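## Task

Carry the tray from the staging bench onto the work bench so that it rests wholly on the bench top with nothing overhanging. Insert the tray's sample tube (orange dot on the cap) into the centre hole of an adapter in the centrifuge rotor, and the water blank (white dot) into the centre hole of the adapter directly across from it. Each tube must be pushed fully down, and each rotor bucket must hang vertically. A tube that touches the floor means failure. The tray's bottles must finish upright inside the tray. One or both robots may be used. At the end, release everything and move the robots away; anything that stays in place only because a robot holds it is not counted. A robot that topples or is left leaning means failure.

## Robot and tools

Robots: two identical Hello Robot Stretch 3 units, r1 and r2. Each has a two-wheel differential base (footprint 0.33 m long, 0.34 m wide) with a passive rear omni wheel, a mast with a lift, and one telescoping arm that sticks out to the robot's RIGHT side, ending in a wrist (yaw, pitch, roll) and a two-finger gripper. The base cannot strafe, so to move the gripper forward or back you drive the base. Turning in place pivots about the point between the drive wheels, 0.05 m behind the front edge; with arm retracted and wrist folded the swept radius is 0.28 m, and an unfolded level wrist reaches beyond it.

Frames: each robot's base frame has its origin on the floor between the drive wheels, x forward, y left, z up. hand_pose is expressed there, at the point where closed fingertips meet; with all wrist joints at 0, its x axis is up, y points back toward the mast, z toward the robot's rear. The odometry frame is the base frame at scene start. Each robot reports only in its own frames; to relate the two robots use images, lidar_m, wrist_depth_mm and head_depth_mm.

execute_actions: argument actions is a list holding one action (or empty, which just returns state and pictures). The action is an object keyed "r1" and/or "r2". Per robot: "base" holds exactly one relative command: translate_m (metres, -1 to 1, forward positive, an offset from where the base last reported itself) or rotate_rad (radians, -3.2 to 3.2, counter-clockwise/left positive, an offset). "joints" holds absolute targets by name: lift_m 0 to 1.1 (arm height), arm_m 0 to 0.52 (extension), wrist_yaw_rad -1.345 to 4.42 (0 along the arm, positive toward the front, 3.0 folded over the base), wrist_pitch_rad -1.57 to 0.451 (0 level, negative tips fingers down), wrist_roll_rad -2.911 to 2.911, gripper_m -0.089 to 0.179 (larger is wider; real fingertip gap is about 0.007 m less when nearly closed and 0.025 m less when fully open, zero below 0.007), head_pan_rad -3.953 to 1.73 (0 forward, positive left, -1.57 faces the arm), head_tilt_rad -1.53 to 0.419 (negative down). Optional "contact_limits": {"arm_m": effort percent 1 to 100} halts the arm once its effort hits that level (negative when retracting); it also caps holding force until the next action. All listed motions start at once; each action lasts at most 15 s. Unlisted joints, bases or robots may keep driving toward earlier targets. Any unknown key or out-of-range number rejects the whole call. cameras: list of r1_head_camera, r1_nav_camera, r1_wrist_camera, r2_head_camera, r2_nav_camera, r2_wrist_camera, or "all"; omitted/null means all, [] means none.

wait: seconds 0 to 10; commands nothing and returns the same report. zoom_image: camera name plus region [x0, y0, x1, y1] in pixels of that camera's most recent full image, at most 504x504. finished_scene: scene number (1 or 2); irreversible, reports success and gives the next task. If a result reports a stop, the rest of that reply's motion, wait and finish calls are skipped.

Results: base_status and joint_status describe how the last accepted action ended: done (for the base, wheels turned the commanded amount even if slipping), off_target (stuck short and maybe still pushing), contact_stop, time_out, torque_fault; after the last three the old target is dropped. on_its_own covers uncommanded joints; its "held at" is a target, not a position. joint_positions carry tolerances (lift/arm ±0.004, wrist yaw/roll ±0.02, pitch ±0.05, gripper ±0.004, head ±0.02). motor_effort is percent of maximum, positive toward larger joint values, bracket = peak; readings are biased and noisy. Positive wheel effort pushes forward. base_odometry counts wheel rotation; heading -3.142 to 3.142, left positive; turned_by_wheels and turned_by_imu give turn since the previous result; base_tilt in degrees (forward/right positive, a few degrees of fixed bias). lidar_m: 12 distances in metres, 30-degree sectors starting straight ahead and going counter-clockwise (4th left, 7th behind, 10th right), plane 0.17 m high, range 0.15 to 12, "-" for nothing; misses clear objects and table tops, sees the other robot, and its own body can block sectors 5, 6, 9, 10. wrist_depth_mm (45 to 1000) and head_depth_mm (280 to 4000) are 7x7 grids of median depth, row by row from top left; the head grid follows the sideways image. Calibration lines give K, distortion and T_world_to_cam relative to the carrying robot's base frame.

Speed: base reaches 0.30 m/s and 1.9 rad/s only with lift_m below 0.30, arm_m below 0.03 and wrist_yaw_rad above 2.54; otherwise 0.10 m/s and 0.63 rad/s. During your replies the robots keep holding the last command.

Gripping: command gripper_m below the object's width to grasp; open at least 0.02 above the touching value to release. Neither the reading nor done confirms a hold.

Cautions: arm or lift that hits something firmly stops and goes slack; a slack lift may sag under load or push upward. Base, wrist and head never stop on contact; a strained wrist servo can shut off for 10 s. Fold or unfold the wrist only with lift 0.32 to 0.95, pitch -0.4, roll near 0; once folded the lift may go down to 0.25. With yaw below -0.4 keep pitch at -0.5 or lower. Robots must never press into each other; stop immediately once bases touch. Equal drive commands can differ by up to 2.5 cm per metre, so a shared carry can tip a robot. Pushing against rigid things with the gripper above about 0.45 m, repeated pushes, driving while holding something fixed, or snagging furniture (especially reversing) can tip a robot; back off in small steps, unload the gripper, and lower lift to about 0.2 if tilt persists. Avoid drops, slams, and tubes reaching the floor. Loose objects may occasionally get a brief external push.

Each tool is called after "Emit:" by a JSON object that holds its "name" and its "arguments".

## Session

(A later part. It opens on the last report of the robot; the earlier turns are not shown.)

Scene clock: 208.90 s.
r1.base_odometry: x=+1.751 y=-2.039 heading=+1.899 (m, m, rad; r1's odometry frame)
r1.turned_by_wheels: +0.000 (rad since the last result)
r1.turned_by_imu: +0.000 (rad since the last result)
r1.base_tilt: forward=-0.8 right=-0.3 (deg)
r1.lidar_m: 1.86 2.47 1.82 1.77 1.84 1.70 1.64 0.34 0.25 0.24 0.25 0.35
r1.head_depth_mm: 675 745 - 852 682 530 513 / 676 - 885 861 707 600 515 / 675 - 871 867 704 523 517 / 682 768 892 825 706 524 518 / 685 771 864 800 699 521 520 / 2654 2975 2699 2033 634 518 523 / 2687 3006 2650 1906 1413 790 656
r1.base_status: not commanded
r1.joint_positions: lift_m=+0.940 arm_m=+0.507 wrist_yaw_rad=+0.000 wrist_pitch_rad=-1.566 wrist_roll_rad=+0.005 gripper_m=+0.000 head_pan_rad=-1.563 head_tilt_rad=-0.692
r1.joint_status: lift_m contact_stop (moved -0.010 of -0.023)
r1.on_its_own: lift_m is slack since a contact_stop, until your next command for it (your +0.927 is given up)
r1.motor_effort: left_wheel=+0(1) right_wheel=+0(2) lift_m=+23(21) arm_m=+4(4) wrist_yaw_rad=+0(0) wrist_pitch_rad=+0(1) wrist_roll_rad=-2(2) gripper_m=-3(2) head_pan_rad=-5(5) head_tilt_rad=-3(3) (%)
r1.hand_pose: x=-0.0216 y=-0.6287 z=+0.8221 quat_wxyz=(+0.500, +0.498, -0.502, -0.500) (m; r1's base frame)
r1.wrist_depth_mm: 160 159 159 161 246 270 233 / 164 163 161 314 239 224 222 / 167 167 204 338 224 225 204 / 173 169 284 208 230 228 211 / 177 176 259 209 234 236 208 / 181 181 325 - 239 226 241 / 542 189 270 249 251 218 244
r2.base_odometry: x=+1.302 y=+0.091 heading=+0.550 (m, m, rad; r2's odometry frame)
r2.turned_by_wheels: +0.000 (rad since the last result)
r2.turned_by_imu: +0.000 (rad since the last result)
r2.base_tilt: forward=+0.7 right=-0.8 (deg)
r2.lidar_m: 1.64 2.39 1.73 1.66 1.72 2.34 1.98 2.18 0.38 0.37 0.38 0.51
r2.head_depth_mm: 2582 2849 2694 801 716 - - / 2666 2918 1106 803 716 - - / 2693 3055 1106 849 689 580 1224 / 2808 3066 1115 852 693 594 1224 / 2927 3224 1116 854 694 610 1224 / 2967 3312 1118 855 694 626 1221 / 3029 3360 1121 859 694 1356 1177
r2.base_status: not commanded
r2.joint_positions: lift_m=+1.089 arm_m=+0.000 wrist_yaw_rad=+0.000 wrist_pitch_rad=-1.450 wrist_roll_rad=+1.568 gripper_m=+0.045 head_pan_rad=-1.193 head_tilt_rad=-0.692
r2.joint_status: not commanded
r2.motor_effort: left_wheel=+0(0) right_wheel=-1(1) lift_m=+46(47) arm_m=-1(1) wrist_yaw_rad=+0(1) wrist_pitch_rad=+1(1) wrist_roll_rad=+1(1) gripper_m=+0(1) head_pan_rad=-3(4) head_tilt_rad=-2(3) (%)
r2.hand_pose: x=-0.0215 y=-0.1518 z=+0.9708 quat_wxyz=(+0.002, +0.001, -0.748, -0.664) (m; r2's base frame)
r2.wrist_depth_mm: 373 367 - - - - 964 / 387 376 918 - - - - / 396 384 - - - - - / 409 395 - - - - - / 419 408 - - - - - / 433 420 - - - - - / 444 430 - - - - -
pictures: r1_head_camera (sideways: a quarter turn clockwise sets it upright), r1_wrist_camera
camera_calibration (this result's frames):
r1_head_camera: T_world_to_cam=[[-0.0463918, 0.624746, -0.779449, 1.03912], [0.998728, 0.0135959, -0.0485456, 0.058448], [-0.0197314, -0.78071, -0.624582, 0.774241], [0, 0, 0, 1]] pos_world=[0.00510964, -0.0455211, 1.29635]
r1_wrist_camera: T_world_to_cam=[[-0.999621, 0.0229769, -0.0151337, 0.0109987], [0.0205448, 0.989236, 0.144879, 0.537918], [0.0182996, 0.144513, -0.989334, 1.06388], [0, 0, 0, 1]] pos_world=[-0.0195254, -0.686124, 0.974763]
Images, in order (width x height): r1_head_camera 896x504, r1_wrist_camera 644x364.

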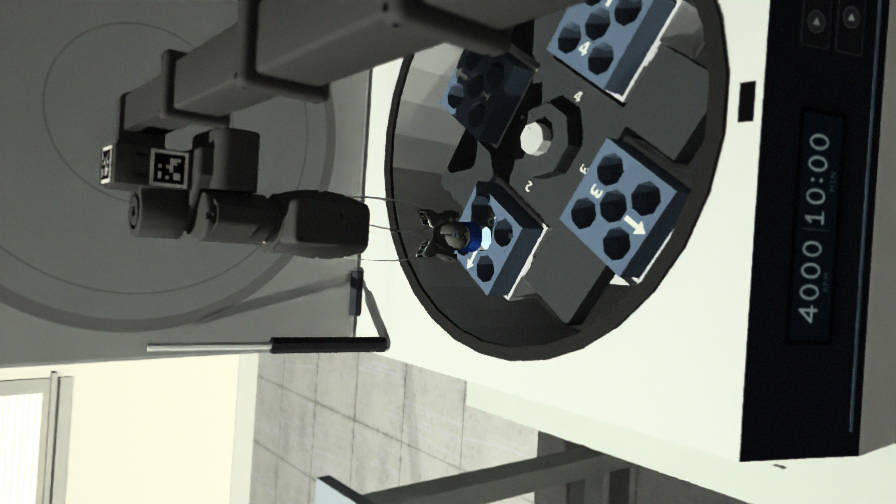

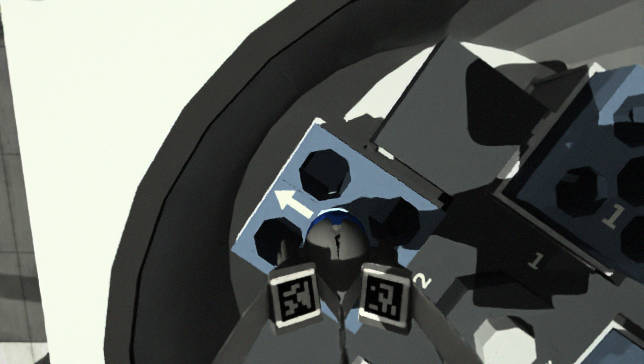

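Emit:
{"name": "execute_actions", "arguments": {"actions": [{"r1":{"joints":{"lift_m":1.09}}}], "cameras": []}}

Emit:
{"name": "execute_actions", "arguments": {"actions": [{"r1":{"base":{"translate_m":0.841},"joints":{"arm_m":0.436,"gripper_m":0.065}}}], "cameras": []}}

Emit:
{"name": "execute_actions", "arguments": {"actions": [{"r1":{"joints":{"lift_m":1.01}}}], "cameras": ["r1_head_camera","r1_wrist_camera"]}}

Scene clock: 212.87 s.
r1.base_odometry: x=+1.751 y=-2.039 heading=+1.899 (m, m, rad; r1's odometry frame)
r1.turned_by_wheels: +0.000 (rad since the last result)
r1.turned_by_imu: +0.000 (rad since the last result)
r1.base_tilt: forward=-0.7 right=-0.2 (deg)
r1.lidar_m: 1.87 2.47 1.83 1.77 1.84 1.70 1.64 0.34 0.25 0.24 0.25 0.35
r1.head_depth_mm: 674 757 862 850 686 614 513 / 688 759 866 861 708 599 514 / - 778 874 868 704 522 515 / 681 776 880 844 707 524 517 / 687 770 864 801 700 520 521 / 2665 2999 2683 2040 633 518 523 / 2674 3016 2656 1912 1411 789 657
r1.base_status: not commanded
r1.joint_positions: lift_m=+1.090 arm_m=+0.507 wrist_yaw_rad=+0.000 wrist_pitch_rad=-1.566 wrist_roll_rad=+0.005 gripper_m=+0.000 head_pan_rad=-1.563 head_tilt_rad=-0.692
r1.joint_status: all done
r1.motor_effort: left_wheel=-2(1) right_wheel=+0(0) lift_m=+26(27) arm_m=+4(4) wrist_yaw_rad=+0(1) wrist_pitch_rad=+0(0) wrist_roll_rad=-2(2) gripper_m=-1(1) head_pan_rad=-5(5) head_tilt_rad=-3(2) (%)
r1.hand_pose: x=-0.0216 y=-0.6287 z=+0.9722 quat_wxyz=(+0.500, +0.498, -0.502, -0.500) (m; r1's base frame)
r1.wrist_depth_mm: - 300 300 301 292 290 296 / - - 309 315 448 387 299 / - - 313 485 370 349 349 / - - 325 356 385 365 387 / - - 367 393 375 388 388 / - 908 349 - 376 389 402 / 575 - 349 401 391 381 375
r2.base_odometry: x=+1.302 y=+0.091 heading=+0.550 (m, m, rad; r2's odometry frame)
r2.turned_by_wheels: +0.000 (rad since the last result)
r2.turned_by_imu: +0.000 (rad since the last result)
r2.base_tilt: forward=+0.7 right=-0.9 (deg)
r2.lidar_m: 1.64 2.39 1.73 1.66 1.73 2.34 1.98 2.18 0.38 0.37 0.38 0.51
r2.head_depth_mm: 2567 2832 2678 799 717 - - / 2667 2924 1107 803 719 - - / 2728 2978 1108 849 688 580 1219 / 2801 3076 1115 852 690 594 1223 / 2908 3194 1117 854 691 610 1231 / 2963 3321 1116 855 693 625 1223 / 3077 3423 1125 860 696 1360 1180
r2.base_status: not commanded
r2.joint_positions: lift_m=+1.089 arm_m=+0.000 wrist_yaw_rad=+0.000 wrist_pitch_rad=-1.450 wrist_roll_rad=+1.568 gripper_m=+0.045 head_pan_rad=-1.193 head_tilt_rad=-0.692
r2.joint_status: not commanded
r2.motor_effort: left_wheel=+0(0) right_wheel=-1(1) lift_m=+47(47) arm_m=-1(1) wrist_yaw_rad=+0(0) wrist_pitch_rad=+1(1) wrist_roll_rad=+1(1) gripper_m=+1(1) head_pan_rad=-4(4) head_tilt_rad=-3(3) (%)
r2.hand_pose: x=-0.0215 y=-0.1518 z=+0.9708 quat_wxyz=(+0.002, +0.001, -0.748, -0.664) (m; r2's base frame)
r2.wrist_depth_mm: 375 364 - - - - 981 / 389 374 921 - - - - / 395 388 - - - - - / 405 395 - - - - - / 417 405 - - - - - / 430 419 - - - - - / 448 434 - - - - -
pictures: none
No camera images: the call's "cameras" was empty. Leave "cameras" out to get every camera's image.

Scene clock: 222.43 s.
r1.base_odometry: x=+1.480 y=-1.243 heading=+1.898 (m, m, rad; r1's odometry frame)
r1.turned_by_wheels: +0.000 (rad since the last result)
r1.turned_by_imu: +0.002 (rad since the last result)
r1.base_tilt: forward=-0.8 right=-0.3 (deg)
r1.lidar_m: 2.80 2.44 1.81 1.76 1.83 2.54 0.94 0.48 0.84 0.94 0.98 1.04
r1.head_depth_mm: 2621 2942 2825 864 544 576 522 / 2740 2946 2805 840 607 579 519 / - 3064 2851 847 683 575 527 / 2612 3017 2758 790 679 573 525 / 2652 3017 2692 797 676 570 522 / 2687 2991 1091 833 673 567 519 / 2705 3052 1074 824 670 564 1128
r1.base_status: done
r1.joint_positions: lift_m=+1.090 arm_m=+0.436 wrist_yaw_rad=+0.000 wrist_pitch_rad=-1.566 wrist_roll_rad=+0.005 gripper_m=+0.065 head_pan_rad=-1.563 head_tilt_rad=-0.692
r1.joint_status: all done
r1.motor_effort: left_wheel=-1(0) right_wheel=+0(5) lift_m=+26(26) arm_m=-6(6) wrist_yaw_rad=+0(0) wrist_pitch_rad=+0(0) wrist_roll_rad=-2(2) gripper_m=+1(81) head_pan_rad=-4(5) head_tilt_rad=-3(2) (%)
r1.hand_pose: x=-0.0216 y=-0.5585 z=+0.9722 quat_wxyz=(+0.500, +0.498, -0.502, -0.500) (m; r1's base frame)
r1.wrist_depth_mm: 342 349 233 337 334 333 331 / 357 354 342 346 344 340 341 / 361 360 348 353 349 327 353 / 371 372 331 302 332 302 357 / 379 377 377 369 372 360 366 / 391 392 - 379 386 324 378 / 402 395 379 373 368 261 387
r2.base_odometry: x=+1.302 y=+0.091 heading=+0.550 (m, m, rad; r2's odometry frame)
r2.turned_by_wheels: +0.000 (rad since the last result)
r2.turned_by_imu: +0.000 (rad since the last result)
r2.base_tilt: forward=+0.7 right=-0.8 (deg)
r2.lidar_m: 1.64 2.39 1.74 1.67 1.72 2.34 1.97 2.18 0.38 0.37 0.38 0.51
r2.head_depth_mm: 2562 2846 2708 799 718 - - / 2673 2939 1104 800 716 - - / 2708 3020 1107 852 689 580 1221 / 2828 3124 1116 853 691 594 1223 / 2873 3155 1112 856 693 608 1230 / 2982 3241 1120 857 694 626 1219 / 3067 3380 1117 859 694 1362 1177
r2.base_status: not commanded
r2.joint_positions: lift_m=+1.089 arm_m=+0.000 wrist_yaw_rad=+0.000 wrist_pitch_rad=-1.450 wrist_roll_rad=+1.568 gripper_m=+0.045 head_pan_rad=-1.193 head_tilt_rad=-0.692
r2.joint_status: not commanded
r2.motor_effort: left_wheel=+0(0) right_wheel=-1(1) lift_m=+47(47) arm_m=-1(1) wrist_yaw_rad=+0(0) wrist_pitch_rad=+1(1) wrist_roll_rad=+1(1) gripper_m=+1(1) head_pan_rad=-4(4) head_tilt_rad=-3(2) (%)
r2.hand_pose: x=-0.0215 y=-0.1518 z=+0.9708 quat_wxyz=(+0.002, +0.001, -0.748, -0.664) (m; r2's base frame)
r2.wrist_depth_mm: 377 366 - - - - 966 / 386 376 932 - - - - / 398 385 - - - - - / 412 395 - - - - - / 420 407 - - - - - / 435 420 - - - - - / 444 433 - - - - -
pictures: none
No camera images: the call's "cameras" was empty. Leave "cameras" out to get every camera's image.

Scene clock: 224.00 s.
r1.base_odometry: x=+1.480 y=-1.243 heading=+1.898 (m, m, rad; r1's odometry frame)
r1.turned_by_wheels: +0.000 (rad since the last result)
r1.turned_by_imu: +0.000 (rad since the last result)
r1.base_tilt: forward=-0.8 right=-0.2 (deg)
r1.lidar_m: 2.80 2.45 1.81 1.75 1.83 2.54 0.94 0.48 0.84 0.94 0.98 1.04
r1.head_depth_mm: 2539 3059 2818 865 543 578 522 / 2578 3014 2800 840 607 579 520 / 2581 - 1077 823 684 576 527 / 2612 2978 1020 782 678 572 525 / 2651 3010 2704 796 674 570 522 / 2668 3031 1084 831 675 567 519 / 2706 3036 1075 825 668 564 1134
r1.base_status: not commanded
r1.joint_positions: lift_m=+1.010 arm_m=+0.436 wrist_yaw_rad=+0.000 wrist_pitch_rad=-1.566 wrist_roll_rad=+0.005 gripper_m=+0.065 head_pan_rad=-1.563 head_tilt_rad=-0.692
r1.joint_status: all done
r1.motor_effort: left_wheel=-1(1) right_wheel=+1(1) lift_m=+21(23) arm_m=-5(4) wrist_yaw_rad=+0(1) wrist_pitch_rad=+0(1) wrist_roll_rad=-2(2) gripper_m=+0(2) head_pan_rad=-5(5) head_tilt_rad=-3(4) (%)
r1.hand_pose: x=-0.0216 y=-0.5585 z=+0.8925 quat_wxyz=(+0.500, +0.498, -0.502, -0.500) (m; r1's base frame)
r1.wrist_depth_mm: 271 266 233 265 262 259 247 / 275 273 270 270 271 268 248 / 281 278 248 273 274 270 221 / 289 288 225 225 267 221 220 / 296 293 243 224 231 255 226 / 305 301 - 297 295 296 256 / 311 316 307 308 303 259 233
r2.base_odometry: x=+1.302 y=+0.091 heading=+0.550 (m, m, rad; r2's odometry frame)
r2.turned_by_wheels: +0.000 (rad since the last result)
r2.turned_by_imu: +0.000 (rad since the last result)
r2.base_tilt: forward=+0.6 right=-0.9 (deg)
r2.lidar_m: 1.64 2.38 1.73 1.67 1.72 2.35 1.97 2.18 0.38 0.37 0.38 0.52
r2.head_depth_mm: 2577 2828 2704 801 715 - - / 2658 2957 1106 800 717 - - / 2741 3021 1112 852 687 579 1222 / 2798 3107 1112 857 692 594 1219 / 2864 3214 1119 857 691 611 1227 / 2976 3221 1123 854 695 627 1227 / 3058 3405 1118 858 693 1365 1181
r2.base_status: not commanded
r2.joint_positions: lift_m=+1.089 arm_m=+0.000 wrist_yaw_rad=+0.000 wrist_pitch_rad=-1.450 wrist_roll_rad=+1.568 gripper_m=+0.045 head_pan_rad=-1.193 head_tilt_rad=-0.692
r2.joint_status: not commanded
r2.motor_effort: left_wheel=+0(0) right_wheel=-1(1) lift_m=+47(47) arm_m=-1(1) wrist_yaw_rad=-1(0) wrist_pitch_rad=+1(1) wrist_roll_rad=+1(1) gripper_m=+0(1) head_pan_rad=-4(4) head_tilt_rad=-3(3) (%)
r2.hand_pose: x=-0.0215 y=-0.1518 z=+0.9708 quat_wxyz=(+0.002, +0.001, -0.748, -0.664) (m; r2's base frame)
r2.wrist_depth_mm: 377 365 - - - - 978 / 388 374 933 - - - - / 398 387 - - - - - / 411 396 - - - - - / 421 408 - - - - - / 435 420 - - - - - / 443 434 - - - - -
pictures: r1_head_camera (sideways: a quarter turn clockwise sets it upright), r1_wrist_camera
camera_calibration (this result's frames):
r1_head_camera: T_world_to_cam=[[-0.0463919, 0.624746, -0.779449, 1.03912], [0.998728, 0.0135961, -0.0485456, 0.058448], [-0.0197312, -0.78071, -0.624582, 0.774241], [0, 0, 0, 1]] pos_world=[0.00510965, -0.0455211, 1.29635]
r1_wrist_camera: T_world_to_cam=[[-0.999621, 0.0229739, -0.015137, 0.0104513], [0.020544, 0.989257, 0.144735, 0.458375], [0.0182995, 0.14437, -0.989355, 1.1233], [0, 0, 0, 1]] pos_world=[-0.0195254, -0.615861, 1.04516]
Images, in order (width x height): r1_head_camera 896x504, r1_wrist_camera 644x364.

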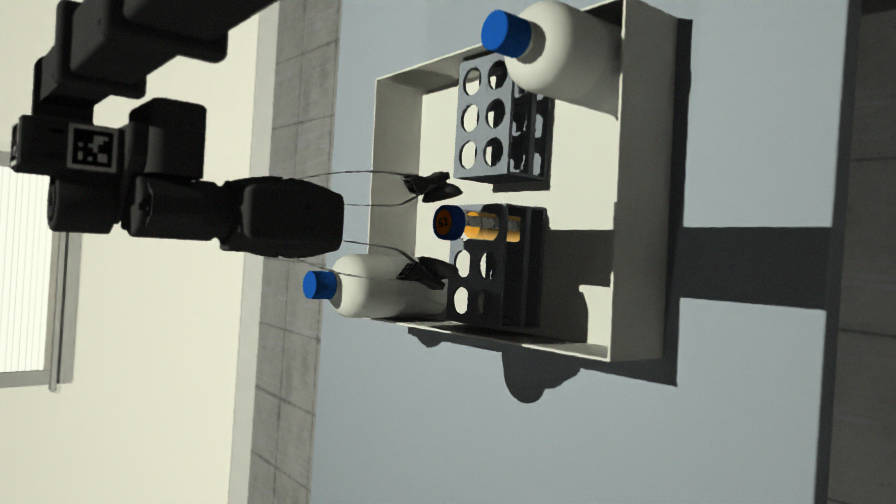

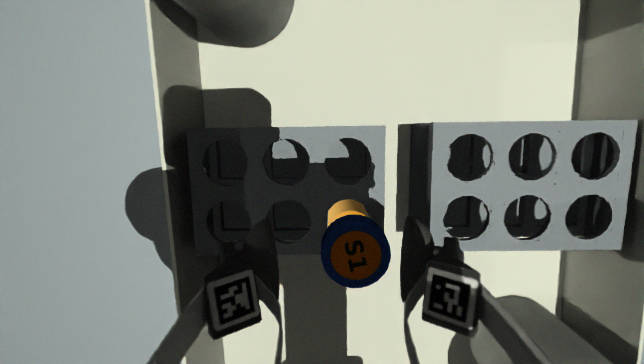

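Emit:
{"name": "execute_actions", "arguments": {"actions": [{"r1":{"base":{"translate_m":-0.008},"joints":{"arm_m":0.438}}}], "cameras": []}}

Emit:
{"name": "execute_actions", "arguments": {"actions": [{"r1":{"joints":{"lift_m":0.988}}}], "cameras": ["r1_wrist_camera"]}}

Emit:
{"name": "execute_actions", "arguments": {"actions": [{"r1":{"joints":{"gripper_m":-0.01}}}], "cameras": []}}

Emit:
{"name": "execute_actions", "arguments": {"actions": [{"r1":{"joints":{"lift_m":1.1}}}], "cameras": ["r1_head_camera","r1_wrist_camera"]}}

Scene clock: 228.37 s.
r1.base_odometry: x=+1.483 y=-1.250 heading=+1.898 (m, m, rad; r1's odometry frame)
r1.turned_by_wheels: +0.000 (rad since the last result)
r1.turned_by_imu: +0.000 (rad since the last result)
r1.base_tilt: forward=-0.7 right=-0.2 (deg)
r1.lidar_m: 2.81 2.44 1.81 1.75 1.83 2.54 0.93 0.48 0.83 0.94 0.98 1.05
r1.head_depth_mm: 2553 3074 2835 871 549 578 521 / 2558 3026 2810 829 577 578 519 / 2569 - 1078 844 683 576 528 / 2618 3002 1017 786 679 573 525 / 2661 2993 2704 778 658 569 522 / 2680 3034 1083 832 674 567 519 / 2689 3066 1076 825 671 563 1128
r1.base_status: done
r1.joint_positions: lift_m=+1.010 arm_m=+0.438 wrist_yaw_rad=+0.000 wrist_pitch_rad=-1.566 wrist_roll_rad=+0.005 gripper_m=+0.065 head_pan_rad=-1.563 head_tilt_rad=-0.692
r1.joint_status: all done
r1.motor_effort: left_wheel=-1(4) right_wheel=+0(3) lift_m=+21(21) arm_m=+5(5) wrist_yaw_rad=+0(1) wrist_pitch_rad=+0(0) wrist_roll_rad=-1(2) gripper_m=+1(0) head_pan_rad=-4(4) head_tilt_rad=-3(4) (%)
r1.hand_pose: x=-0.0216 y=-0.5597 z=+0.8925 quat_wxyz=(+0.500, +0.498, -0.502, -0.500) (m; r1's base frame)
r1.wrist_depth_mm: 272 248 222 265 262 262 238 / 274 274 270 269 270 267 240 / 282 281 268 274 271 246 218 / 289 288 226 225 274 222 221 / 296 293 231 200 287 254 226 / 304 301 - 294 297 291 244 / 317 311 303 301 301 259 247
r2.base_odometry: x=+1.302 y=+0.091 heading=+0.550 (m, m, rad; r2's odometry frame)
r2.turned_by_wheels: +0.000 (rad since the last result)
r2.turned_by_imu: +0.000 (rad since the last result)
r2.base_tilt: forward=+0.7 right=-0.9 (deg)
r2.lidar_m: 1.63 2.39 1.73 1.66 1.73 2.34 1.97 2.18 0.38 0.37 0.38 0.52
r2.head_depth_mm: 2568 2852 2672 795 717 - - / 2646 2922 1106 800 716 - - / 2706 3020 1110 851 690 579 1227 / 2792 3118 1117 854 693 594 1217 / 2945 3259 1115 854 691 610 1222 / 2976 3263 1117 857 692 628 1231 / 2982 3384 1121 859 694 1365 1179
r2.base_status: not commanded
r2.joint_positions: lift_m=+1.089 arm_m=+0.000 wrist_yaw_rad=+0.000 wrist_pitch_rad=-1.450 wrist_roll_rad=+1.568 gripper_m=+0.045 head_pan_rad=-1.193 head_tilt_rad=-0.692
r2.joint_status: not commanded
r2.motor_effort: left_wheel=+0(0) right_wheel=-1(1) lift_m=+47(47) arm_m=-1(1) wrist_yaw_rad=+0(0) wrist_pitch_rad=+1(1) wrist_roll_rad=+1(1) gripper_m=-1(0) head_pan_rad=-4(4) head_tilt_rad=-3(3) (%)
r2.hand_pose: x=-0.0215 y=-0.1518 z=+0.9708 quat_wxyz=(+0.002, +0.001, -0.748, -0.664) (m; r2's base frame)
r2.wrist_depth_mm: 376 366 - - - - 989 / 388 374 932 - - - - / 397 387 - - - - - / 409 397 - - - - - / 418 408 - - - - - / 431 420 - - - - - / 443 431 - - - - -
pictures: none
No camera images: the call's "cameras" was empty. Leave "cameras" out to get every camera's image.

Scene clock: 229.30 s.
r1.base_odometry: x=+1.483 y=-1.250 heading=+1.898 (m, m, rad; r1's odometry frame)
r1.turned_by_wheels: +0.000 (rad since the last result)
r1.turned_by_imu: +0.000 (rad since the last result)
r1.base_tilt: forward=-0.7 right=-0.2 (deg)
r1.lidar_m: 2.80 2.45 1.81 1.75 1.83 2.54 0.94 0.48 0.83 0.94 0.98 1.05
r1.head_depth_mm: 2602 - 2683 865 548 577 523 / 2580 3026 2777 827 577 578 519 / 2584 - 1075 849 684 576 527 / 2619 2968 854 785 679 574 525 / 2665 2986 2717 778 658 569 522 / 2706 3007 1086 829 674 567 519 / 2715 3026 1076 826 669 564 1127
r1.base_status: not commanded
r1.joint_positions: lift_m=+0.988 arm_m=+0.438 wrist_yaw_rad=+0.000 wrist_pitch_rad=-1.566 wrist_roll_rad=+0.005 gripper_m=+0.065 head_pan_rad=-1.563 head_tilt_rad=-0.692
r1.joint_status: all done
r1.motor_effort: left_wheel=-1(1) right_wheel=+1(1) lift_m=+21(19) arm_m=+4(5) wrist_yaw_rad=+1(1) wrist_pitch_rad=+0(0) wrist_roll_rad=-2(1) gripper_m=+0(1) head_pan_rad=-5(4) head_tilt_rad=-3(3) (%)
r1.hand_pose: x=-0.0216 y=-0.5597 z=+0.8705 quat_wxyz=(+0.500, +0.498, -0.502, -0.500) (m; r1's base frame)
r1.wrist_depth_mm: 248 211 223 243 244 243 239 / 254 227 250 248 246 247 240 / 260 210 254 250 249 228 208 / 266 206 203 203 229 200 197 / 273 221 236 203 259 231 203 / 282 277 - 145 270 272 231 / 288 287 284 279 280 258 232
r2.base_odometry: x=+1.302 y=+0.091 heading=+0.550 (m, m, rad; r2's odometry frame)
r2.turned_by_wheels: +0.000 (rad since the last result)
r2.turned_by_imu: +0.000 (rad since the last result)
r2.base_tilt: forward=+0.7 right=-0.8 (deg)
r2.lidar_m: 1.64 2.39 1.73 1.66 1.72 2.34 1.98 2.18 0.38 0.37 0.38 0.52
r2.head_depth_mm: 2561 2843 2683 799 716 - - / 2648 2927 1105 801 716 - - / 2719 3020 1109 852 692 579 1214 / 2811 3121 1110 856 692 595 1223 / 2887 3216 1117 855 693 609 1216 / 2955 3251 1120 855 694 626 1230 / 3015 3404 1120 856 695 1355 1180
r2.base_status: not commanded
r2.joint_positions: lift_m=+1.089 arm_m=+0.000 wrist_yaw_rad=+0.000 wrist_pitch_rad=-1.450 wrist_roll_rad=+1.568 gripper_m=+0.045 head_pan_rad=-1.193 head_tilt_rad=-0.692
r2.joint_status: not commanded
r2.motor_effort: left_wheel=+0(0) right_wheel=-1(1) lift_m=+47(47) arm_m=-1(1) wrist_yaw_rad=+1(0) wrist_pitch_rad=+1(1) wrist_roll_rad=+1(1) gripper_m=+1(2) head_pan_rad=-4(4) head_tilt_rad=-3(3) (%)
r2.hand_pose: x=-0.0215 y=-0.1518 z=+0.9708 quat_wxyz=(+0.002, +0.001, -0.748, -0.664) (m; r2's base frame)
r2.wrist_depth_mm: 379 363 - - - - 953 / 385 375 922 - - - - / 397 385 - - - - - / 408 394 - - - - - / 423 405 - - - - - / 435 421 - - - - - / 446 431 - - - - -
pictures: r1_wrist_camera
camera_calibration (this result's frames):
r1_wrist_camera: T_world_to_cam=[[-0.999621, 0.0229739, -0.015137, 0.0101459], [0.0205441, 0.989257, 0.144735, 0.462758], [0.0182995, 0.14437, -0.989355, 1.1017], [0, 0, 0, 1]] pos_world=[-0.0195254, -0.617071, 1.02315]
Images, in order (width x height): r1_wrist_camera 644x364.

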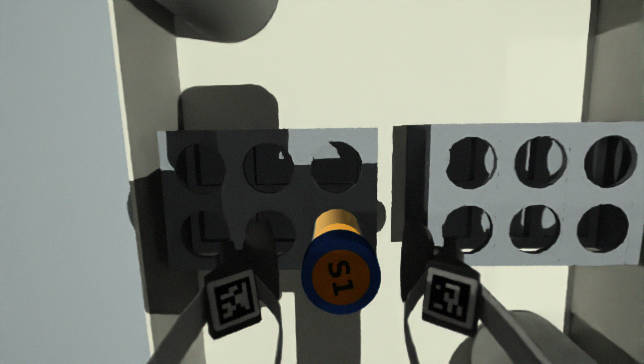

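Scene clock: 230.53 s.
r1.base_odometry: x=+1.483 y=-1.250 heading=+1.898 (m, m, rad; r1's odometry frame)
r1.turned_by_wheels: +0.000 (rad since the last result)
r1.turned_by_imu: +0.000 (rad since the last result)
r1.base_tilt: forward=-0.7 right=-0.3 (deg)
r1.lidar_m: 2.80 2.45 1.82 1.76 1.83 2.54 0.94 0.48 0.83 0.94 0.98 1.05
r1.head_depth_mm: 2598 - 2694 867 548 577 522 / 2566 3015 2786 828 578 577 520 / 2570 - 1076 851 682 577 526 / 2635 2953 857 786 680 572 525 / 2657 2998 2705 777 658 570 522 / 2674 3018 1089 832 674 567 520 / 2710 3057 1077 822 670 563 1129
r1.base_status: not commanded
r1.joint_positions: lift_m=+0.988 arm_m=+0.438 wrist_yaw_rad=+0.000 wrist_pitch_rad=-1.566 wrist_roll_rad=+0.005 gripper_m=-0.009 head_pan_rad=-1.563 head_tilt_rad=-0.692
r1.joint_status: all done
r1.motor_effort: left_wheel=-1(1) right_wheel=+1(1) lift_m=+21(21) arm_m=+4(5) wrist_yaw_rad=+1(0) wrist_pitch_rad=+0(0) wrist_roll_rad=-2(2) gripper_m=-14(88) head_pan_rad=-4(5) head_tilt_rad=-3(3) (%)
r1.hand_pose: x=-0.0216 y=-0.5597 z=+0.8705 quat_wxyz=(+0.500, +0.498, -0.502, -0.500) (m; r1's base frame)
r1.wrist_depth_mm: 247 211 222 242 241 239 237 / 252 226 249 248 245 246 239 / 262 210 254 250 250 230 211 / 268 207 203 201 228 199 198 / 272 220 235 186 235 232 204 / 281 279 274 141 207 269 232 / 287 284 282 281 281 248 233
r2.base_odometry: x=+1.302 y=+0.091 heading=+0.550 (m, m, rad; r2's odometry frame)
r2.turned_by_wheels: +0.000 (rad since the last result)
r2.turned_by_imu: +0.000 (rad since the last result)
r2.base_tilt: forward=+0.8 right=-0.9 (deg)
r2.lidar_m: 1.64 2.39 1.73 1.66 1.72 2.34 1.97 2.18 0.38 0.37 0.38 0.51
r2.head_depth_mm: 2572 2839 2687 800 717 - - / 2655 2891 1106 801 717 - - / 2755 3025 1109 852 689 580 1224 / 2773 3105 1117 851 692 594 1225 / 2886 3218 1117 856 693 610 1225 / 2952 3245 1119 856 695 624 1232 / 3023 3391 1120 859 694 1365 1177
r2.base_status: not commanded
r2.joint_positions: lift_m=+1.089 arm_m=+0.000 wrist_yaw_rad=+0.000 wrist_pitch_rad=-1.450 wrist_roll_rad=+1.568 gripper_m=+0.045 head_pan_rad=-1.193 head_tilt_rad=-0.692
r2.joint_status: not commanded
r2.motor_effort: left_wheel=+0(0) right_wheel=-1(1) lift_m=+46(46) arm_m=-2(2) wrist_yaw_rad=-1(0) wrist_pitch_rad=+1(1) wrist_roll_rad=+1(1) gripper_m=+0(1) head_pan_rad=-4(4) head_tilt_rad=-4(3) (%)
r2.hand_pose: x=-0.0215 y=-0.1518 z=+0.9708 quat_wxyz=(+0.002, +0.001, -0.748, -0.664) (m; r2's base frame)
r2.wrist_depth_mm: 380 367 - - - - 959 / 389 377 923 - - - - / 398 386 - - - - - / 408 399 - - - - - / 420 405 - - - - - / 433 420 - - - - - / 444 434 - - - - -
pictures: none
No camera images: the call's "cameras" was empty. Leave "cameras" out to get every camera's image.

Scene clock: 232.40 s.
r1.base_odometry: x=+1.483 y=-1.250 heading=+1.898 (m, m, rad; r1's odometry frame)
r1.turned_by_wheels: +0.000 (rad since the last result)
r1.turned_by_imu: +0.000 (rad since the last result)
r1.base_tilt: forward=-0.8 right=-0.2 (deg)
r1.lidar_m: 2.81 2.44 1.81 1.75 1.83 2.55 0.94 0.48 0.83 0.94 0.98 1.05
r1.head_depth_mm: 2624 2932 2855 866 549 577 521 / 2692 2977 2800 826 578 579 520 / - 3021 2812 848 684 576 527 / 2638 3052 2761 789 679 572 525 / 2657 3012 2712 777 659 569 522 / 2713 3007 1085 832 674 566 520 / 2681 3023 1074 826 670 564 1126
r1.base_status: not commanded
r1.joint_positions: lift_m=+1.100 arm_m=+0.438 wrist_yaw_rad=+0.000 wrist_pitch_rad=-1.566 wrist_roll_rad=+0.005 gripper_m=-0.009 head_pan_rad=-1.563 head_tilt_rad=-0.692
r1.joint_status: all done
r1.motor_effort: left_wheel=-1(2) right_wheel=+1(0) lift_m=+26(26) arm_m=+4(4) wrist_yaw_rad=+0(1) wrist_pitch_rad=+0(0) wrist_roll_rad=-2(2) gripper_m=-15(15) head_pan_rad=-4(5) head_tilt_rad=-3(3) (%)
r1.hand_pose: x=-0.0216 y=-0.5597 z=+0.9822 quat_wxyz=(+0.500, +0.498, -0.502, -0.500) (m; r1's base frame)
r1.wrist_depth_mm: 356 356 232 350 341 344 346 / 361 361 353 357 358 349 355 / 369 373 333 359 359 316 359 / 383 381 329 347 339 314 372 / 391 390 385 186 377 343 382 / 409 398 391 140 339 328 386 / 401 418 361 371 356 253 396
r2.base_odometry: x=+1.302 y=+0.091 heading=+0.550 (m, m, rad; r2's odometry frame)
r2.turned_by_wheels: +0.000 (rad since the last result)
r2.turned_by_imu: +0.000 (rad since the last result)
r2.base_tilt: forward=+0.8 right=-0.8 (deg)
r2.lidar_m: 1.63 2.39 1.73 1.66 1.72 2.34 1.97 2.18 0.38 0.37 0.38 0.52
r2.head_depth_mm: 2594 2821 2669 797 716 - - / 2635 2913 1106 803 717 - - / 2724 3019 1111 849 690 580 1222 / 2817 3116 1113 853 690 592 1224 / 2895 3216 1114 853 693 611 1215 / 2985 3266 1118 855 696 627 1225 / 3038 3354 1125 860 696 1365 1179
r2.base_status: not commanded
r2.joint_positions: lift_m=+1.089 arm_m=+0.000 wrist_yaw_rad=+0.000 wrist_pitch_rad=-1.450 wrist_roll_rad=+1.568 gripper_m=+0.045 head_pan_rad=-1.193 head_tilt_rad=-0.692
r2.joint_status: not commanded
r2.motor_effort: left_wheel=+0(0) right_wheel=-1(1) lift_m=+47(47) arm_m=-1(1) wrist_yaw_rad=+1(0) wrist_pitch_rad=+1(1) wrist_roll_rad=+1(1) gripper_m=+1(0) head_pan_rad=-3(4) head_tilt_rad=-3(3) (%)
r2.hand_pose: x=-0.0215 y=-0.1518 z=+0.9708 quat_wxyz=(+0.002, +0.001, -0.748, -0.664) (m; r2's base frame)
r2.wrist_depth_mm: 375 364 - - - - 966 / 388 375 921 - - - - / 400 386 - - - - - / 410 397 - - - - - / 419 407 - - - - - / 430 421 - - - - - / 449 434 - - - - -
pictures: r1_head_camera (sideways: a quarter turn clockwise sets it upright), r1_wrist_camera
camera_calibration (this result's frames):
r1_head_camera: T_world_to_cam=[[-0.0463919, 0.624746, -0.779449, 1.03912], [0.998728, 0.0135961, -0.0485456, 0.058448], [-0.0197312, -0.78071, -0.624582, 0.774241], [0, 0, 0, 1]] pos_world=[0.00510965, -0.0455211, 1.29635]
r1_wrist_camera: T_world_to_cam=[[-0.999621, 0.0229742, -0.0151374, 0.0118376], [0.0205446, 0.98926, 0.144717, 0.446614], [0.0182996, 0.144352, -0.989357, 1.21222], [0, 0, 0, 1]] pos_world=[-0.0195254, -0.617074, 1.13486]
Images, in order (width x height): r1_head_camera 896x504, r1_wrist_camera 644x364.

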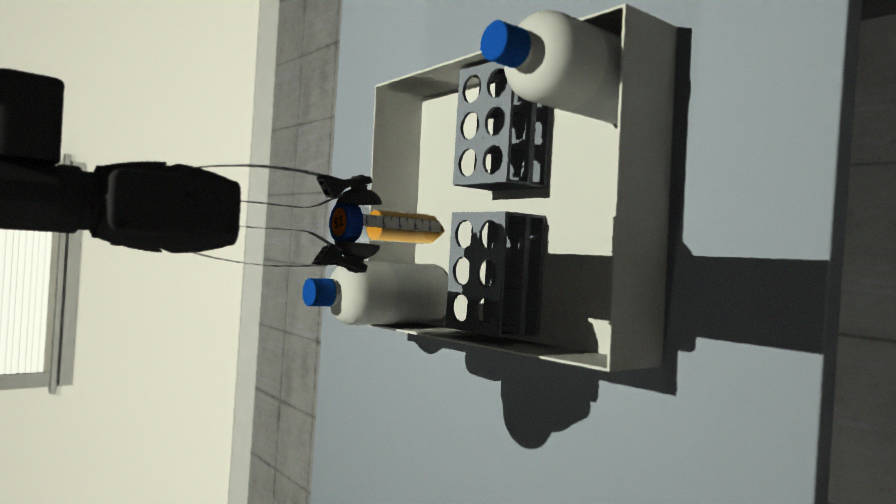

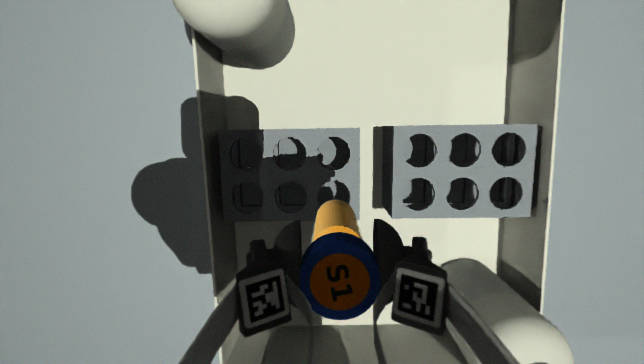

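Emit:
{"name": "execute_actions", "arguments": {"actions": [{"r1":{"base":{"translate_m":-1},"joints":{"arm_m":0.375}}}], "cameras": []}}

Emit:
{"name": "execute_actions", "arguments": {"actions": [{"r1":{"base":{"translate_m":-0.03},"joints":{"lift_m":1.03}}}], "cameras": ["r1_head_camera","r1_wrist_camera"]}}

Scene clock: 244.40 s.
r1.base_odometry: x=+1.804 y=-2.197 heading=+1.898 (m, m, rad; r1's odometry frame)
r1.turned_by_wheels: +0.000 (rad since the last result)
r1.turned_by_imu: -0.002 (rad since the last result)
r1.base_tilt: forward=-0.7 right=-0.2 (deg)
r1.lidar_m: 2.04 2.47 1.83 1.77 1.84 1.52 1.47 0.33 0.25 0.24 0.25 0.35
r1.head_depth_mm: 677 785 2732 2137 654 532 511 / 698 759 850 809 736 530 512 / - - 868 841 691 527 513 / 681 766 859 789 690 520 515 / 684 769 879 866 695 517 518 / 686 771 879 819 681 517 518 / 690 774 871 790 729 515 521
r1.base_status: done
r1.joint_positions: lift_m=+1.100 arm_m=+0.375 wrist_yaw_rad=+0.000 wrist_pitch_rad=-1.566 wrist_roll_rad=+0.005 gripper_m=-0.009 head_pan_rad=-1.563 head_tilt_rad=-0.692
r1.joint_status: all done
r1.motor_effort: left_wheel=+0(3) right_wheel=+1(2) lift_m=+26(26) arm_m=-6(6) wrist_yaw_rad=+0(0) wrist_pitch_rad=-1(0) wrist_roll_rad=-2(2) gripper_m=-14(14) head_pan_rad=-4(4) head_tilt_rad=-3(3) (%)
r1.hand_pose: x=-0.0216 y=-0.4975 z=+0.9822 quat_wxyz=(+0.500, +0.498, -0.502, -0.500) (m; r1's base frame)
r1.wrist_depth_mm: 315 356 371 343 381 305 - / 332 358 376 375 374 314 - / 341 401 378 380 385 322 - / 338 398 386 390 423 329 - / 345 399 379 185 385 332 - / 351 369 406 140 340 345 - / 363 357 361 361 357 356 -
r2.base_odometry: x=+1.302 y=+0.091 heading=+0.550 (m, m, rad; r2's odometry frame)
r2.turned_by_wheels: +0.000 (rad since the last result)
r2.turned_by_imu: +0.000 (rad since the last result)
r2.base_tilt: forward=+0.6 right=-0.9 (deg)
r2.lidar_m: 1.64 2.39 1.73 1.66 1.72 2.33 1.97 2.18 0.38 0.37 0.38 0.51
r2.head_depth_mm: 2567 2866 2659 799 717 - - / 2635 2921 1105 799 717 - - / 2724 3042 1106 849 688 580 1224 / 2781 3125 1118 850 690 595 1220 / 2851 3229 1117 852 693 610 1222 / 3008 3319 1119 854 694 627 1227 / 3085 3377 1122 858 695 1360 1175
r2.base_status: not commanded
r2.joint_positions: lift_m=+1.089 arm_m=+0.000 wrist_yaw_rad=+0.000 wrist_pitch_rad=-1.450 wrist_roll_rad=+1.568 gripper_m=+0.045 head_pan_rad=-1.193 head_tilt_rad=-0.692
r2.joint_status: not commanded
r2.motor_effort: left_wheel=+0(0) right_wheel=-1(1) lift_m=+47(47) arm_m=-1(1) wrist_yaw_rad=+0(0) wrist_pitch_rad=+1(1) wrist_roll_rad=+1(1) gripper_m=+1(1) head_pan_rad=-4(4) head_tilt_rad=-2(3) (%)
r2.hand_pose: x=-0.0215 y=-0.1518 z=+0.9708 quat_wxyz=(+0.002, +0.001, -0.748, -0.664) (m; r2's base frame)
r2.wrist_depth_mm: 376 365 - - - - 961 / 385 374 933 - - - - / 398 383 - - - - - / 408 394 - - - - - / 420 407 - - - - - / 435 420 - - - - - / 447 436 - - - - -
pictures: none
No camera images: the call's "cameras" was empty. Leave "cameras" out to get every camera's image.

Scene clock: 246.67 s.
r1.base_odometry: x=+1.814 y=-2.225 heading=+1.898 (m, m, rad; r1's odometry frame)
r1.turned_by_wheels: +0.000 (rad since the last result)
r1.turned_by_imu: +0.000 (rad since the last result)
r1.base_tilt: forward=-0.7 right=-0.3 (deg)
r1.lidar_m: 2.06 2.47 1.83 1.77 1.85 1.49 1.45 0.33 0.25 0.24 0.25 0.34
r1.head_depth_mm: - 2994 2854 2135 1628 545 516 / - 775 865 790 646 530 512 / - - 883 839 729 527 512 / 681 765 891 856 671 524 514 / 682 768 878 866 698 517 516 / 686 772 878 836 679 514 519 / 688 775 872 805 710 515 520
r1.base_status: done
r1.joint_positions: lift_m=+1.030 arm_m=+0.375 wrist_yaw_rad=+0.000 wrist_pitch_rad=-1.566 wrist_roll_rad=+0.005 gripper_m=-0.009 head_pan_rad=-1.563 head_tilt_rad=-0.692
r1.joint_status: all done
r1.motor_effort: left_wheel=+0(3) right_wheel=+0(1) lift_m=+21(25) arm_m=-5(6) wrist_yaw_rad=+0(1) wrist_pitch_rad=+0(0) wrist_roll_rad=-2(2) gripper_m=-14(15) head_pan_rad=-5(4) head_tilt_rad=-3(4) (%)
r1.hand_pose: x=-0.0216 y=-0.4975 z=+0.9125 quat_wxyz=(+0.500, +0.498, -0.502, -0.500) (m; r1's base frame)
r1.wrist_depth_mm: 279 287 302 287 346 239 968 / 289 291 312 311 312 248 - / 337 318 296 316 320 254 - / 332 322 327 322 367 260 - / 349 313 335 185 331 264 - / 329 320 341 140 273 270 - / 291 335 361 344 281 277 -
r2.base_odometry: x=+1.302 y=+0.091 heading=+0.550 (m, m, rad; r2's odometry frame)
r2.turned_by_wheels: +0.000 (rad since the last result)
r2.turned_by_imu: +0.000 (rad since the last result)
r2.base_tilt: forward=+0.8 right=-0.7 (deg)
r2.lidar_m: 1.64 2.38 1.73 1.66 1.72 2.34 1.97 2.18 0.38 0.37 0.38 0.51
r2.head_depth_mm: 2560 2845 2688 803 717 - - / 2634 2909 1106 802 717 - - / 2736 3049 1111 848 690 580 1221 / 2792 3112 1112 853 691 595 1227 / 2893 3226 1120 854 694 610 1224 / 2957 3292 1112 856 693 627 1224 / 3075 3316 1123 856 693 1361 1179
r2.base_status: not commanded
r2.joint_positions: lift_m=+1.089 arm_m=+0.000 wrist_yaw_rad=+0.000 wrist_pitch_rad=-1.450 wrist_roll_rad=+1.568 gripper_m=+0.045 head_pan_rad=-1.193 head_tilt_rad=-0.692
r2.joint_status: not commanded
r2.motor_effort: left_wheel=+0(0) right_wheel=-1(1) lift_m=+46(47) arm_m=-1(2) wrist_yaw_rad=-1(0) wrist_pitch_rad=+1(1) wrist_roll_rad=+1(1) gripper_m=+1(0) head_pan_rad=-4(5) head_tilt_rad=-3(3) (%)
r2.hand_pose: x=-0.0215 y=-0.1518 z=+0.9708 quat_wxyz=(+0.002, +0.001, -0.748, -0.664) (m; r2's base frame)
r2.wrist_depth_mm: 379 363 - - - - 970 / 387 375 926 - - - - / 397 389 - - - - - / 409 395 - - - - - / 418 409 - - - - - / 430 419 - - - - - / 442 432 - - - - -
pictures: r1_head_camera (sideways: a quarter turn clockwise sets it upright), r1_wrist_camera
camera_calibration (this result's frames):
r1_head_camera: T_world_to_cam=[[-0.0463917, 0.624746, -0.779449, 1.03912], [0.998728, 0.0135957, -0.0485456, 0.058448], [-0.0197315, -0.78071, -0.624582, 0.774241], [0, 0, 0, 1]] pos_world=[0.00510963, -0.0455211, 1.29635]
r1_wrist_camera: T_world_to_cam=[[-0.999621, 0.0229686, -0.0151433, 0.00935693], [0.020543, 0.989298, 0.144459, 0.395482], [0.0182993, 0.144093, -0.989395, 1.13416], [0, 0, 0, 1]] pos_world=[-0.0195254, -0.55489, 1.06515]
Images, in order (width x height): r1_head_camera 896x504, r1_wrist_camera 644x364.

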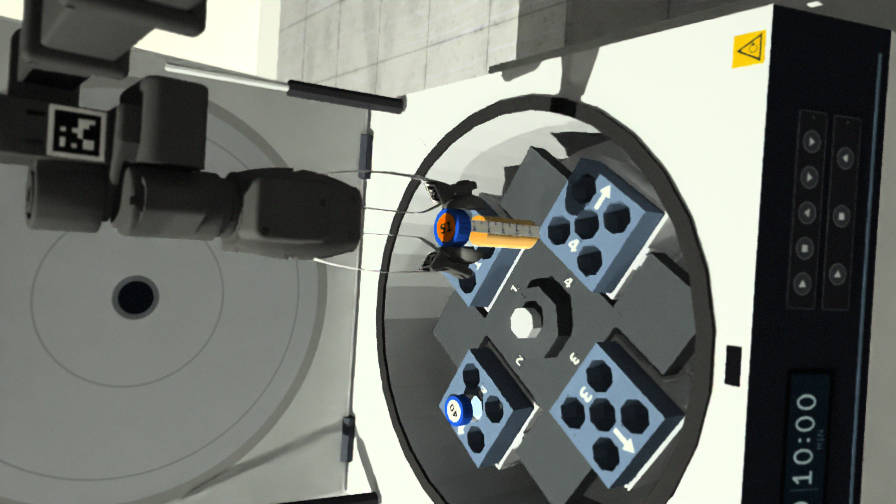

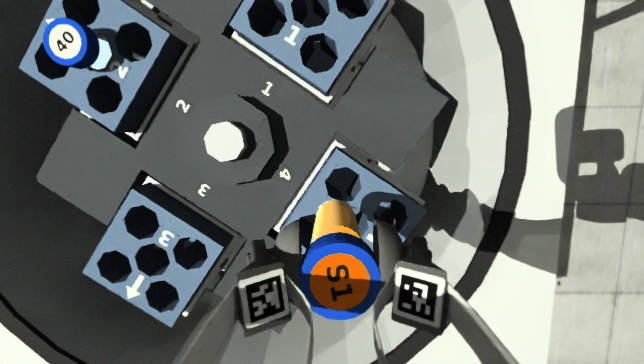

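Emit:
{"name": "execute_actions", "arguments": {"actions": [{"r1":{"base":{"translate_m":-0.016},"joints":{"arm_m":0.361}}}], "cameras": []}}

Emit:
{"name": "execute_actions", "arguments": {"actions": [{"r1":{"joints":{"lift_m":0.997}}}], "cameras": ["r1_head_camera","r1_wrist_camera"]}}

Emit:
{"name": "zoom_image", "arguments": {"camera": "r1_head_camera", "region": [440,150,680,330]}}

Scene clock: 249.03 s.
r1.base_odometry: x=+1.819 y=-2.241 heading=+1.898 (m, m, rad; r1's odometry frame)
r1.turned_by_wheels: +0.000 (rad since the last result)
r1.turned_by_imu: +0.000 (rad since the last result)
r1.base_tilt: forward=-0.8 right=-0.1 (deg)
r1.lidar_m: 2.08 2.48 1.83 1.77 1.84 1.47 1.43 0.33 0.24 0.24 0.25 0.34
r1.head_depth_mm: - 2994 2848 2149 1670 798 664 / - 787 883 841 635 530 510 / - - 885 832 748 527 512 / 679 759 890 828 669 524 514 / 682 769 879 868 697 517 516 / 684 770 878 835 696 514 518 / 688 776 871 813 690 515 520
r1.base_status: done
r1.joint_positions: lift_m=+1.030 arm_m=+0.361 wrist_yaw_rad=+0.000 wrist_pitch_rad=-1.566 wrist_roll_rad=+0.005 gripper_m=-0.009 head_pan_rad=-1.563 head_tilt_rad=-0.692
r1.joint_status: all done
r1.motor_effort: left_wheel=-1(4) right_wheel=+0(4) lift_m=+22(21) arm_m=-6(6) wrist_yaw_rad=+0(1) wrist_pitch_rad=+0(0) wrist_roll_rad=-2(2) gripper_m=-15(14) head_pan_rad=-5(5) head_tilt_rad=-2(3) (%)
r1.hand_pose: x=-0.0216 y=-0.4835 z=+0.9125 quat_wxyz=(+0.500, +0.498, -0.502, -0.500) (m; r1's base frame)
r1.wrist_depth_mm: 259 298 303 295 349 240 974 / 294 306 304 310 308 246 - / 324 321 296 314 355 252 - / 329 324 325 306 344 257 - / 341 306 333 185 310 263 - / 323 317 340 141 264 274 - / 292 326 338 310 279 282 -
r2.base_odometry: x=+1.302 y=+0.091 heading=+0.550 (m, m, rad; r2's odometry frame)
r2.turned_by_wheels: +0.000 (rad since the last result)
r2.turned_by_imu: +0.000 (rad since the last result)
r2.base_tilt: forward=+0.8 right=-0.9 (deg)
r2.lidar_m: 1.63 2.39 1.74 1.66 1.72 2.34 1.98 2.18 0.38 0.37 0.38 0.51
r2.head_depth_mm: 2561 2872 2682 799 718 - - / 2672 2958 1102 802 717 - - / 2705 2992 1108 846 692 581 1213 / 2778 3113 1116 852 690 595 1220 / 2901 3215 1112 854 691 609 1229 / 2999 3291 1116 856 694 628 1228 / 3051 3345 1122 861 693 1361 1176
r2.base_status: not commanded
r2.joint_positions: lift_m=+1.089 arm_m=+0.000 wrist_yaw_rad=+0.000 wrist_pitch_rad=-1.450 wrist_roll_rad=+1.568 gripper_m=+0.045 head_pan_rad=-1.193 head_tilt_rad=-0.692
r2.joint_status: not commanded
r2.motor_effort: left_wheel=+0(0) right_wheel=-1(1) lift_m=+47(47) arm_m=-2(1) wrist_yaw_rad=+0(0) wrist_pitch_rad=+1(1) wrist_roll_rad=+1(1) gripper_m=+0(1) head_pan_rad=-3(4) head_tilt_rad=-4(3) (%)
r2.hand_pose: x=-0.0215 y=-0.1518 z=+0.9708 quat_wxyz=(+0.002, +0.001, -0.748, -0.664) (m; r2's base frame)
r2.wrist_depth_mm: 377 365 - - - - 971 / 386 373 941 - - - - / 398 383 - - - - - / 407 393 - - - - - / 422 410 - - - - - / 433 420 - - - - - / 451 434 - - - - -
pictures: none
No camera images: the call's "cameras" was empty. Leave "cameras" out to get every camera's image.

Scene clock: 250.13 s.
r1.base_odometry: x=+1.819 y=-2.241 heading=+1.898 (m, m, rad; r1's odometry frame)
r1.turned_by_wheels: +0.000 (rad since the last result)
r1.turned_by_imu: +0.000 (rad since the last result)
r1.base_tilt: forward=-0.7 right=-0.3 (deg)
r1.lidar_m: 2.08 2.47 1.83 1.77 1.85 1.48 1.43 0.33 0.25 0.24 0.25 0.34
r1.head_depth_mm: 2565 - 2724 2136 1677 799 665 / 655 - 902 841 634 530 511 / 666 - 867 832 748 527 512 / 679 758 868 840 653 524 514 / 684 768 882 862 697 516 516 / 685 773 880 836 697 514 518 / 689 774 870 816 689 516 520
r1.base_status: not commanded
r1.joint_positions: lift_m=+0.997 arm_m=+0.361 wrist_yaw_rad=+0.000 wrist_pitch_rad=-1.566 wrist_roll_rad=+0.005 gripper_m=-0.009 head_pan_rad=-1.563 head_tilt_rad=-0.692
r1.joint_status: all done
r1.motor_effort: left_wheel=-1(1) right_wheel=+0(0) lift_m=+21(21) arm_m=-5(5) wrist_yaw_rad=+0(0) wrist_pitch_rad=-1(0) wrist_roll_rad=-2(2) gripper_m=-15(14) head_pan_rad=-4(5) head_tilt_rad=-3(3) (%)
r1.hand_pose: x=-0.0216 y=-0.4835 z=+0.8795 quat_wxyz=(+0.500, +0.498, -0.502, -0.500) (m; r1's base frame)
r1.wrist_depth_mm: 251 270 270 270 335 210 970 / 256 280 273 278 278 219 990 / 287 283 270 282 314 221 995 / 293 294 291 266 328 227 - / 314 277 298 186 296 229 - / 299 282 307 140 235 235 - / 292 318 334 308 244 239 -
r2.base_odometry: x=+1.302 y=+0.091 heading=+0.550 (m, m, rad; r2's odometry frame)
r2.turned_by_wheels: +0.000 (rad since the last result)
r2.turned_by_imu: +0.000 (rad since the last result)
r2.base_tilt: forward=+0.6 right=-1.0 (deg)
r2.lidar_m: 1.64 2.38 1.73 1.66 1.71 2.34 1.97 2.18 0.38 0.37 0.38 0.51
r2.head_depth_mm: 2587 2813 2713 803 715 - - / 2636 2911 1105 800 719 - - / 2727 2970 1113 850 689 580 1226 / 2853 3099 1116 855 692 592 1226 / 2918 3191 1113 856 691 611 1223 / 3000 3300 1111 856 696 626 1231 / 3030 3394 1122 857 694 1354 1176
r2.base_status: not commanded
r2.joint_positions: lift_m=+1.089 arm_m=+0.000 wrist_yaw_rad=+0.000 wrist_pitch_rad=-1.450 wrist_roll_rad=+1.568 gripper_m=+0.045 head_pan_rad=-1.193 head_tilt_rad=-0.692
r2.joint_status: not commanded
r2.motor_effort: left_wheel=+0(0) right_wheel=-1(1) lift_m=+47(47) arm_m=-2(1) wrist_yaw_rad=+0(0) wrist_pitch_rad=+1(1) wrist_roll_rad=+1(1) gripper_m=+0(0) head_pan_rad=-4(4) head_tilt_rad=-3(3) (%)
r2.hand_pose: x=-0.0215 y=-0.1518 z=+0.9708 quat_wxyz=(+0.002, +0.001, -0.748, -0.664) (m; r2's base frame)
r2.wrist_depth_mm: 374 364 - - - - 988 / 385 378 933 - - - - / 398 388 - - - - - / 410 395 - - - - - / 418 406 - - - - - / 431 420 - - - - - / 447 435 - - - - -
pictures: r1_head_camera (sideways: a quarter turn clockwise sets it upright), r1_wrist_camera
camera_calibration (this result's frames):
r1_head_camera: T_world_to_cam=[[-0.046392, 0.624746, -0.779449, 1.03912], [0.998728, 0.0135962, -0.0485456, 0.058448], [-0.0197311, -0.78071, -0.624582, 0.774241], [0, 0, 0, 1]] pos_world=[0.00510966, -0.0455211, 1.29635]
r1_wrist_camera: T_world_to_cam=[[-0.999621, 0.0229687, -0.0151439, 0.00853637], [0.0205434, 0.989301, 0.144433, 0.386429], [0.0182993, 0.144067, -0.989399, 1.09949], [0, 0, 0, 1]] pos_world=[-0.0195254, -0.540891, 1.03215]
Images, in order (width x height): r1_head_camera 896x504, r1_wrist_camera 644x364.

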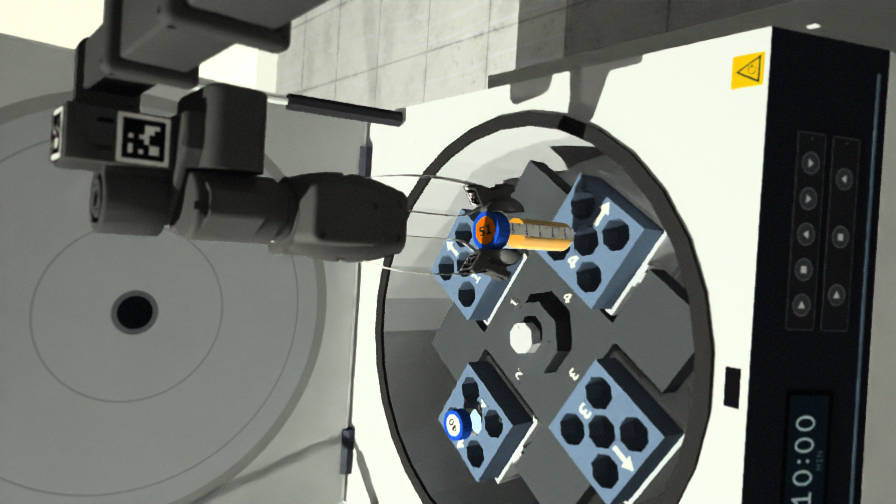

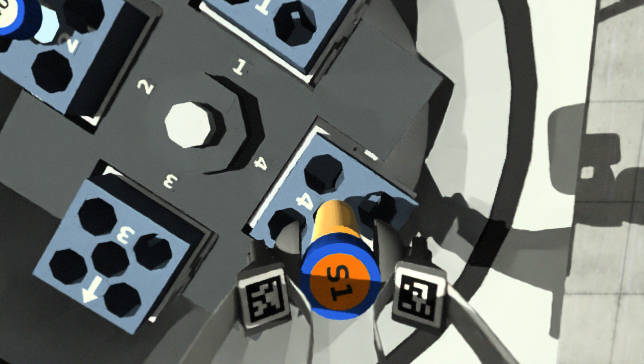

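Region (440, 150, 680, 330) of r1_head_camera's 896x504 image, scaled by 2.100, with more detail than that image has; it fills the top 378 rows of this view, and the rest is white.

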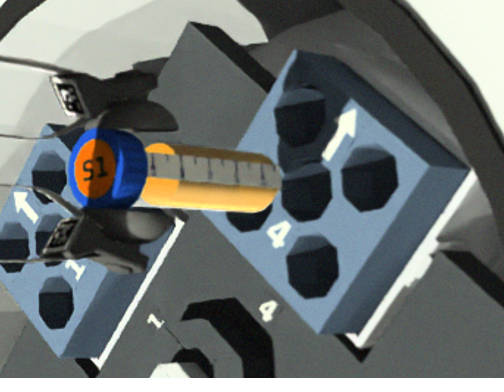

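Emit:
{"name": "execute_actions", "arguments": {"actions": [{"r1":{"joints":{"lift_m":0.955}}}], "cameras": ["r1_head_camera","r1_wrist_camera"]}}

Scene clock: 253.27 s.
r1.base_odometry: x=+1.819 y=-2.241 heading=+1.898 (m, m, rad; r1's odometry frame)
r1.turned_by_wheels: +0.000 (rad since the last result)
r1.turned_by_imu: +0.000 (rad since the last result)
r1.base_tilt: forward=-0.8 right=-0.3 (deg)
r1.lidar_m: 2.08 2.48 1.83 1.77 1.85 1.48 1.43 0.33 0.25 0.24 0.25 0.34
r1.head_depth_mm: 2575 2835 - 2064 1665 800 663 / 676 - 2486 843 634 529 511 / 677 - - 828 729 527 513 / 681 754 861 819 653 523 513 / 685 769 880 864 698 517 516 / 687 772 878 835 685 514 518 / 690 777 872 808 692 516 520
r1.base_status: not commanded
r1.joint_positions: lift_m=+0.955 arm_m=+0.361 wrist_yaw_rad=+0.000 wrist_pitch_rad=-1.566 wrist_roll_rad=+0.005 gripper_m=-0.009 head_pan_rad=-1.563 head_tilt_rad=-0.692
r1.joint_status: all done
r1.motor_effort: left_wheel=-1(0) right_wheel=+0(1) lift_m=+21(21) arm_m=-5(4) wrist_yaw_rad=+0(0) wrist_pitch_rad=+0(0) wrist_roll_rad=-2(2) gripper_m=-14(14) head_pan_rad=-4(5) head_tilt_rad=-3(2) (%)
r1.hand_pose: x=-0.0216 y=-0.4835 z=+0.8375 quat_wxyz=(+0.500, +0.498, -0.502, -0.500) (m; r1's base frame)
r1.wrist_depth_mm: 212 233 233 231 232 206 169 / 231 236 234 237 235 220 172 / 245 221 227 239 242 222 176 / 251 250 249 222 306 216 182 / 231 244 257 191 264 205 188 / 239 240 260 141 234 192 192 / 245 268 268 306 231 195 198
r2.base_odometry: x=+1.302 y=+0.091 heading=+0.550 (m, m, rad; r2's odometry frame)
r2.turned_by_wheels: +0.000 (rad since the last result)
r2.turned_by_imu: +0.000 (rad since the last result)
r2.base_tilt: forward=+0.6 right=-0.8 (deg)
r2.lidar_m: 1.64 2.39 1.73 1.66 1.72 2.34 1.97 2.18 0.38 0.37 0.38 0.51
r2.head_depth_mm: 2575 2856 2659 801 719 - - / 2664 2904 1105 803 716 - - / 2742 3039 1109 850 689 579 1224 / 2787 3132 1108 852 691 595 1219 / 2866 3169 1118 854 694 611 1225 / 2982 3280 1118 854 693 626 1224 / 3076 3383 1126 856 696 1364 1181
r2.base_status: not commanded
r2.joint_positions: lift_m=+1.089 arm_m=+0.000 wrist_yaw_rad=+0.000 wrist_pitch_rad=-1.450 wrist_roll_rad=+1.568 gripper_m=+0.045 head_pan_rad=-1.193 head_tilt_rad=-0.692
r2.joint_status: not commanded
r2.motor_effort: left_wheel=+0(0) right_wheel=-1(1) lift_m=+47(47) arm_m=-1(1) wrist_yaw_rad=+0(0) wrist_pitch_rad=+1(1) wrist_roll_rad=+1(1) gripper_m=+2(1) head_pan_rad=-4(4) head_tilt_rad=-2(3) (%)
r2.hand_pose: x=-0.0215 y=-0.1518 z=+0.9708 quat_wxyz=(+0.002, +0.001, -0.748, -0.664) (m; r2's base frame)
r2.wrist_depth_mm: 378 367 - - - - 968 / 387 375 923 - - - - / 395 386 - - - - - / 407 396 - - - - - / 419 407 - - - - - / 432 422 - - - - - / 444 433 - - - - -
pictures: r1_head_camera (sideways: a quarter turn clockwise sets it upright), r1_wrist_camera
camera_calibration (this result's frames):
r1_head_camera: T_world_to_cam=[[-0.0463918, 0.624746, -0.779449, 1.03912], [0.998728, 0.0135959, -0.0485456, 0.058448], [-0.0197314, -0.78071, -0.624582, 0.774241], [0, 0, 0, 1]] pos_world=[0.00510964, -0.0455211, 1.29635]
r1_wrist_camera: T_world_to_cam=[[-0.999621, 0.0229714, -0.0151389, 0.00789583], [0.0205428, 0.989269, 0.144653, 0.392221], [0.0182993, 0.144288, -0.989367, 1.05801], [0, 0, 0, 1]] pos_world=[-0.0195253, -0.540852, 0.990146]
Images, in order (width x height): r1_head_camera 896x504, r1_wrist_camera 644x364.

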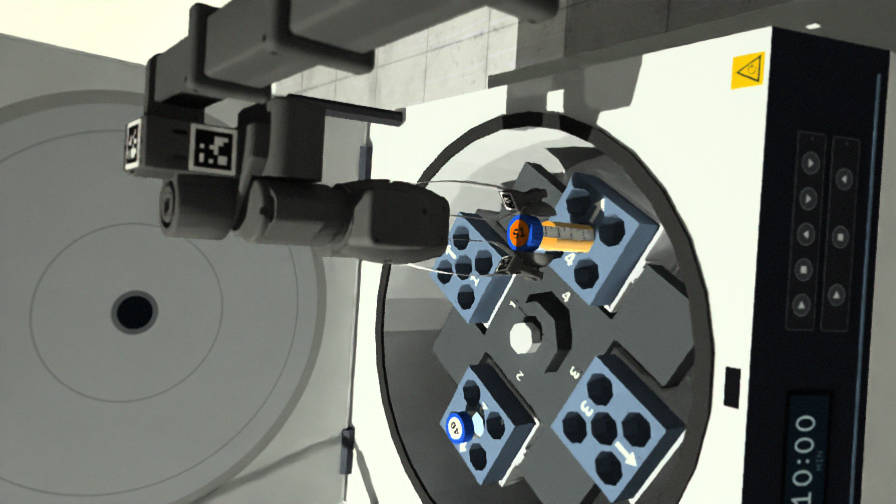

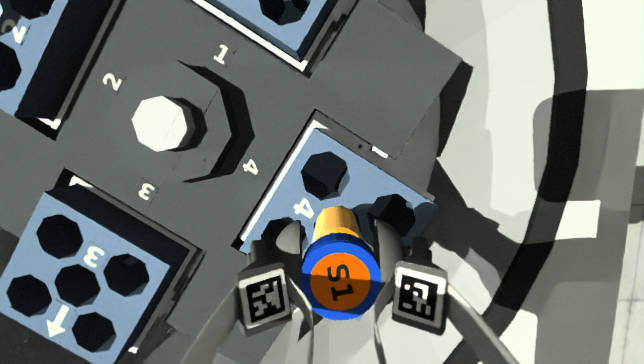

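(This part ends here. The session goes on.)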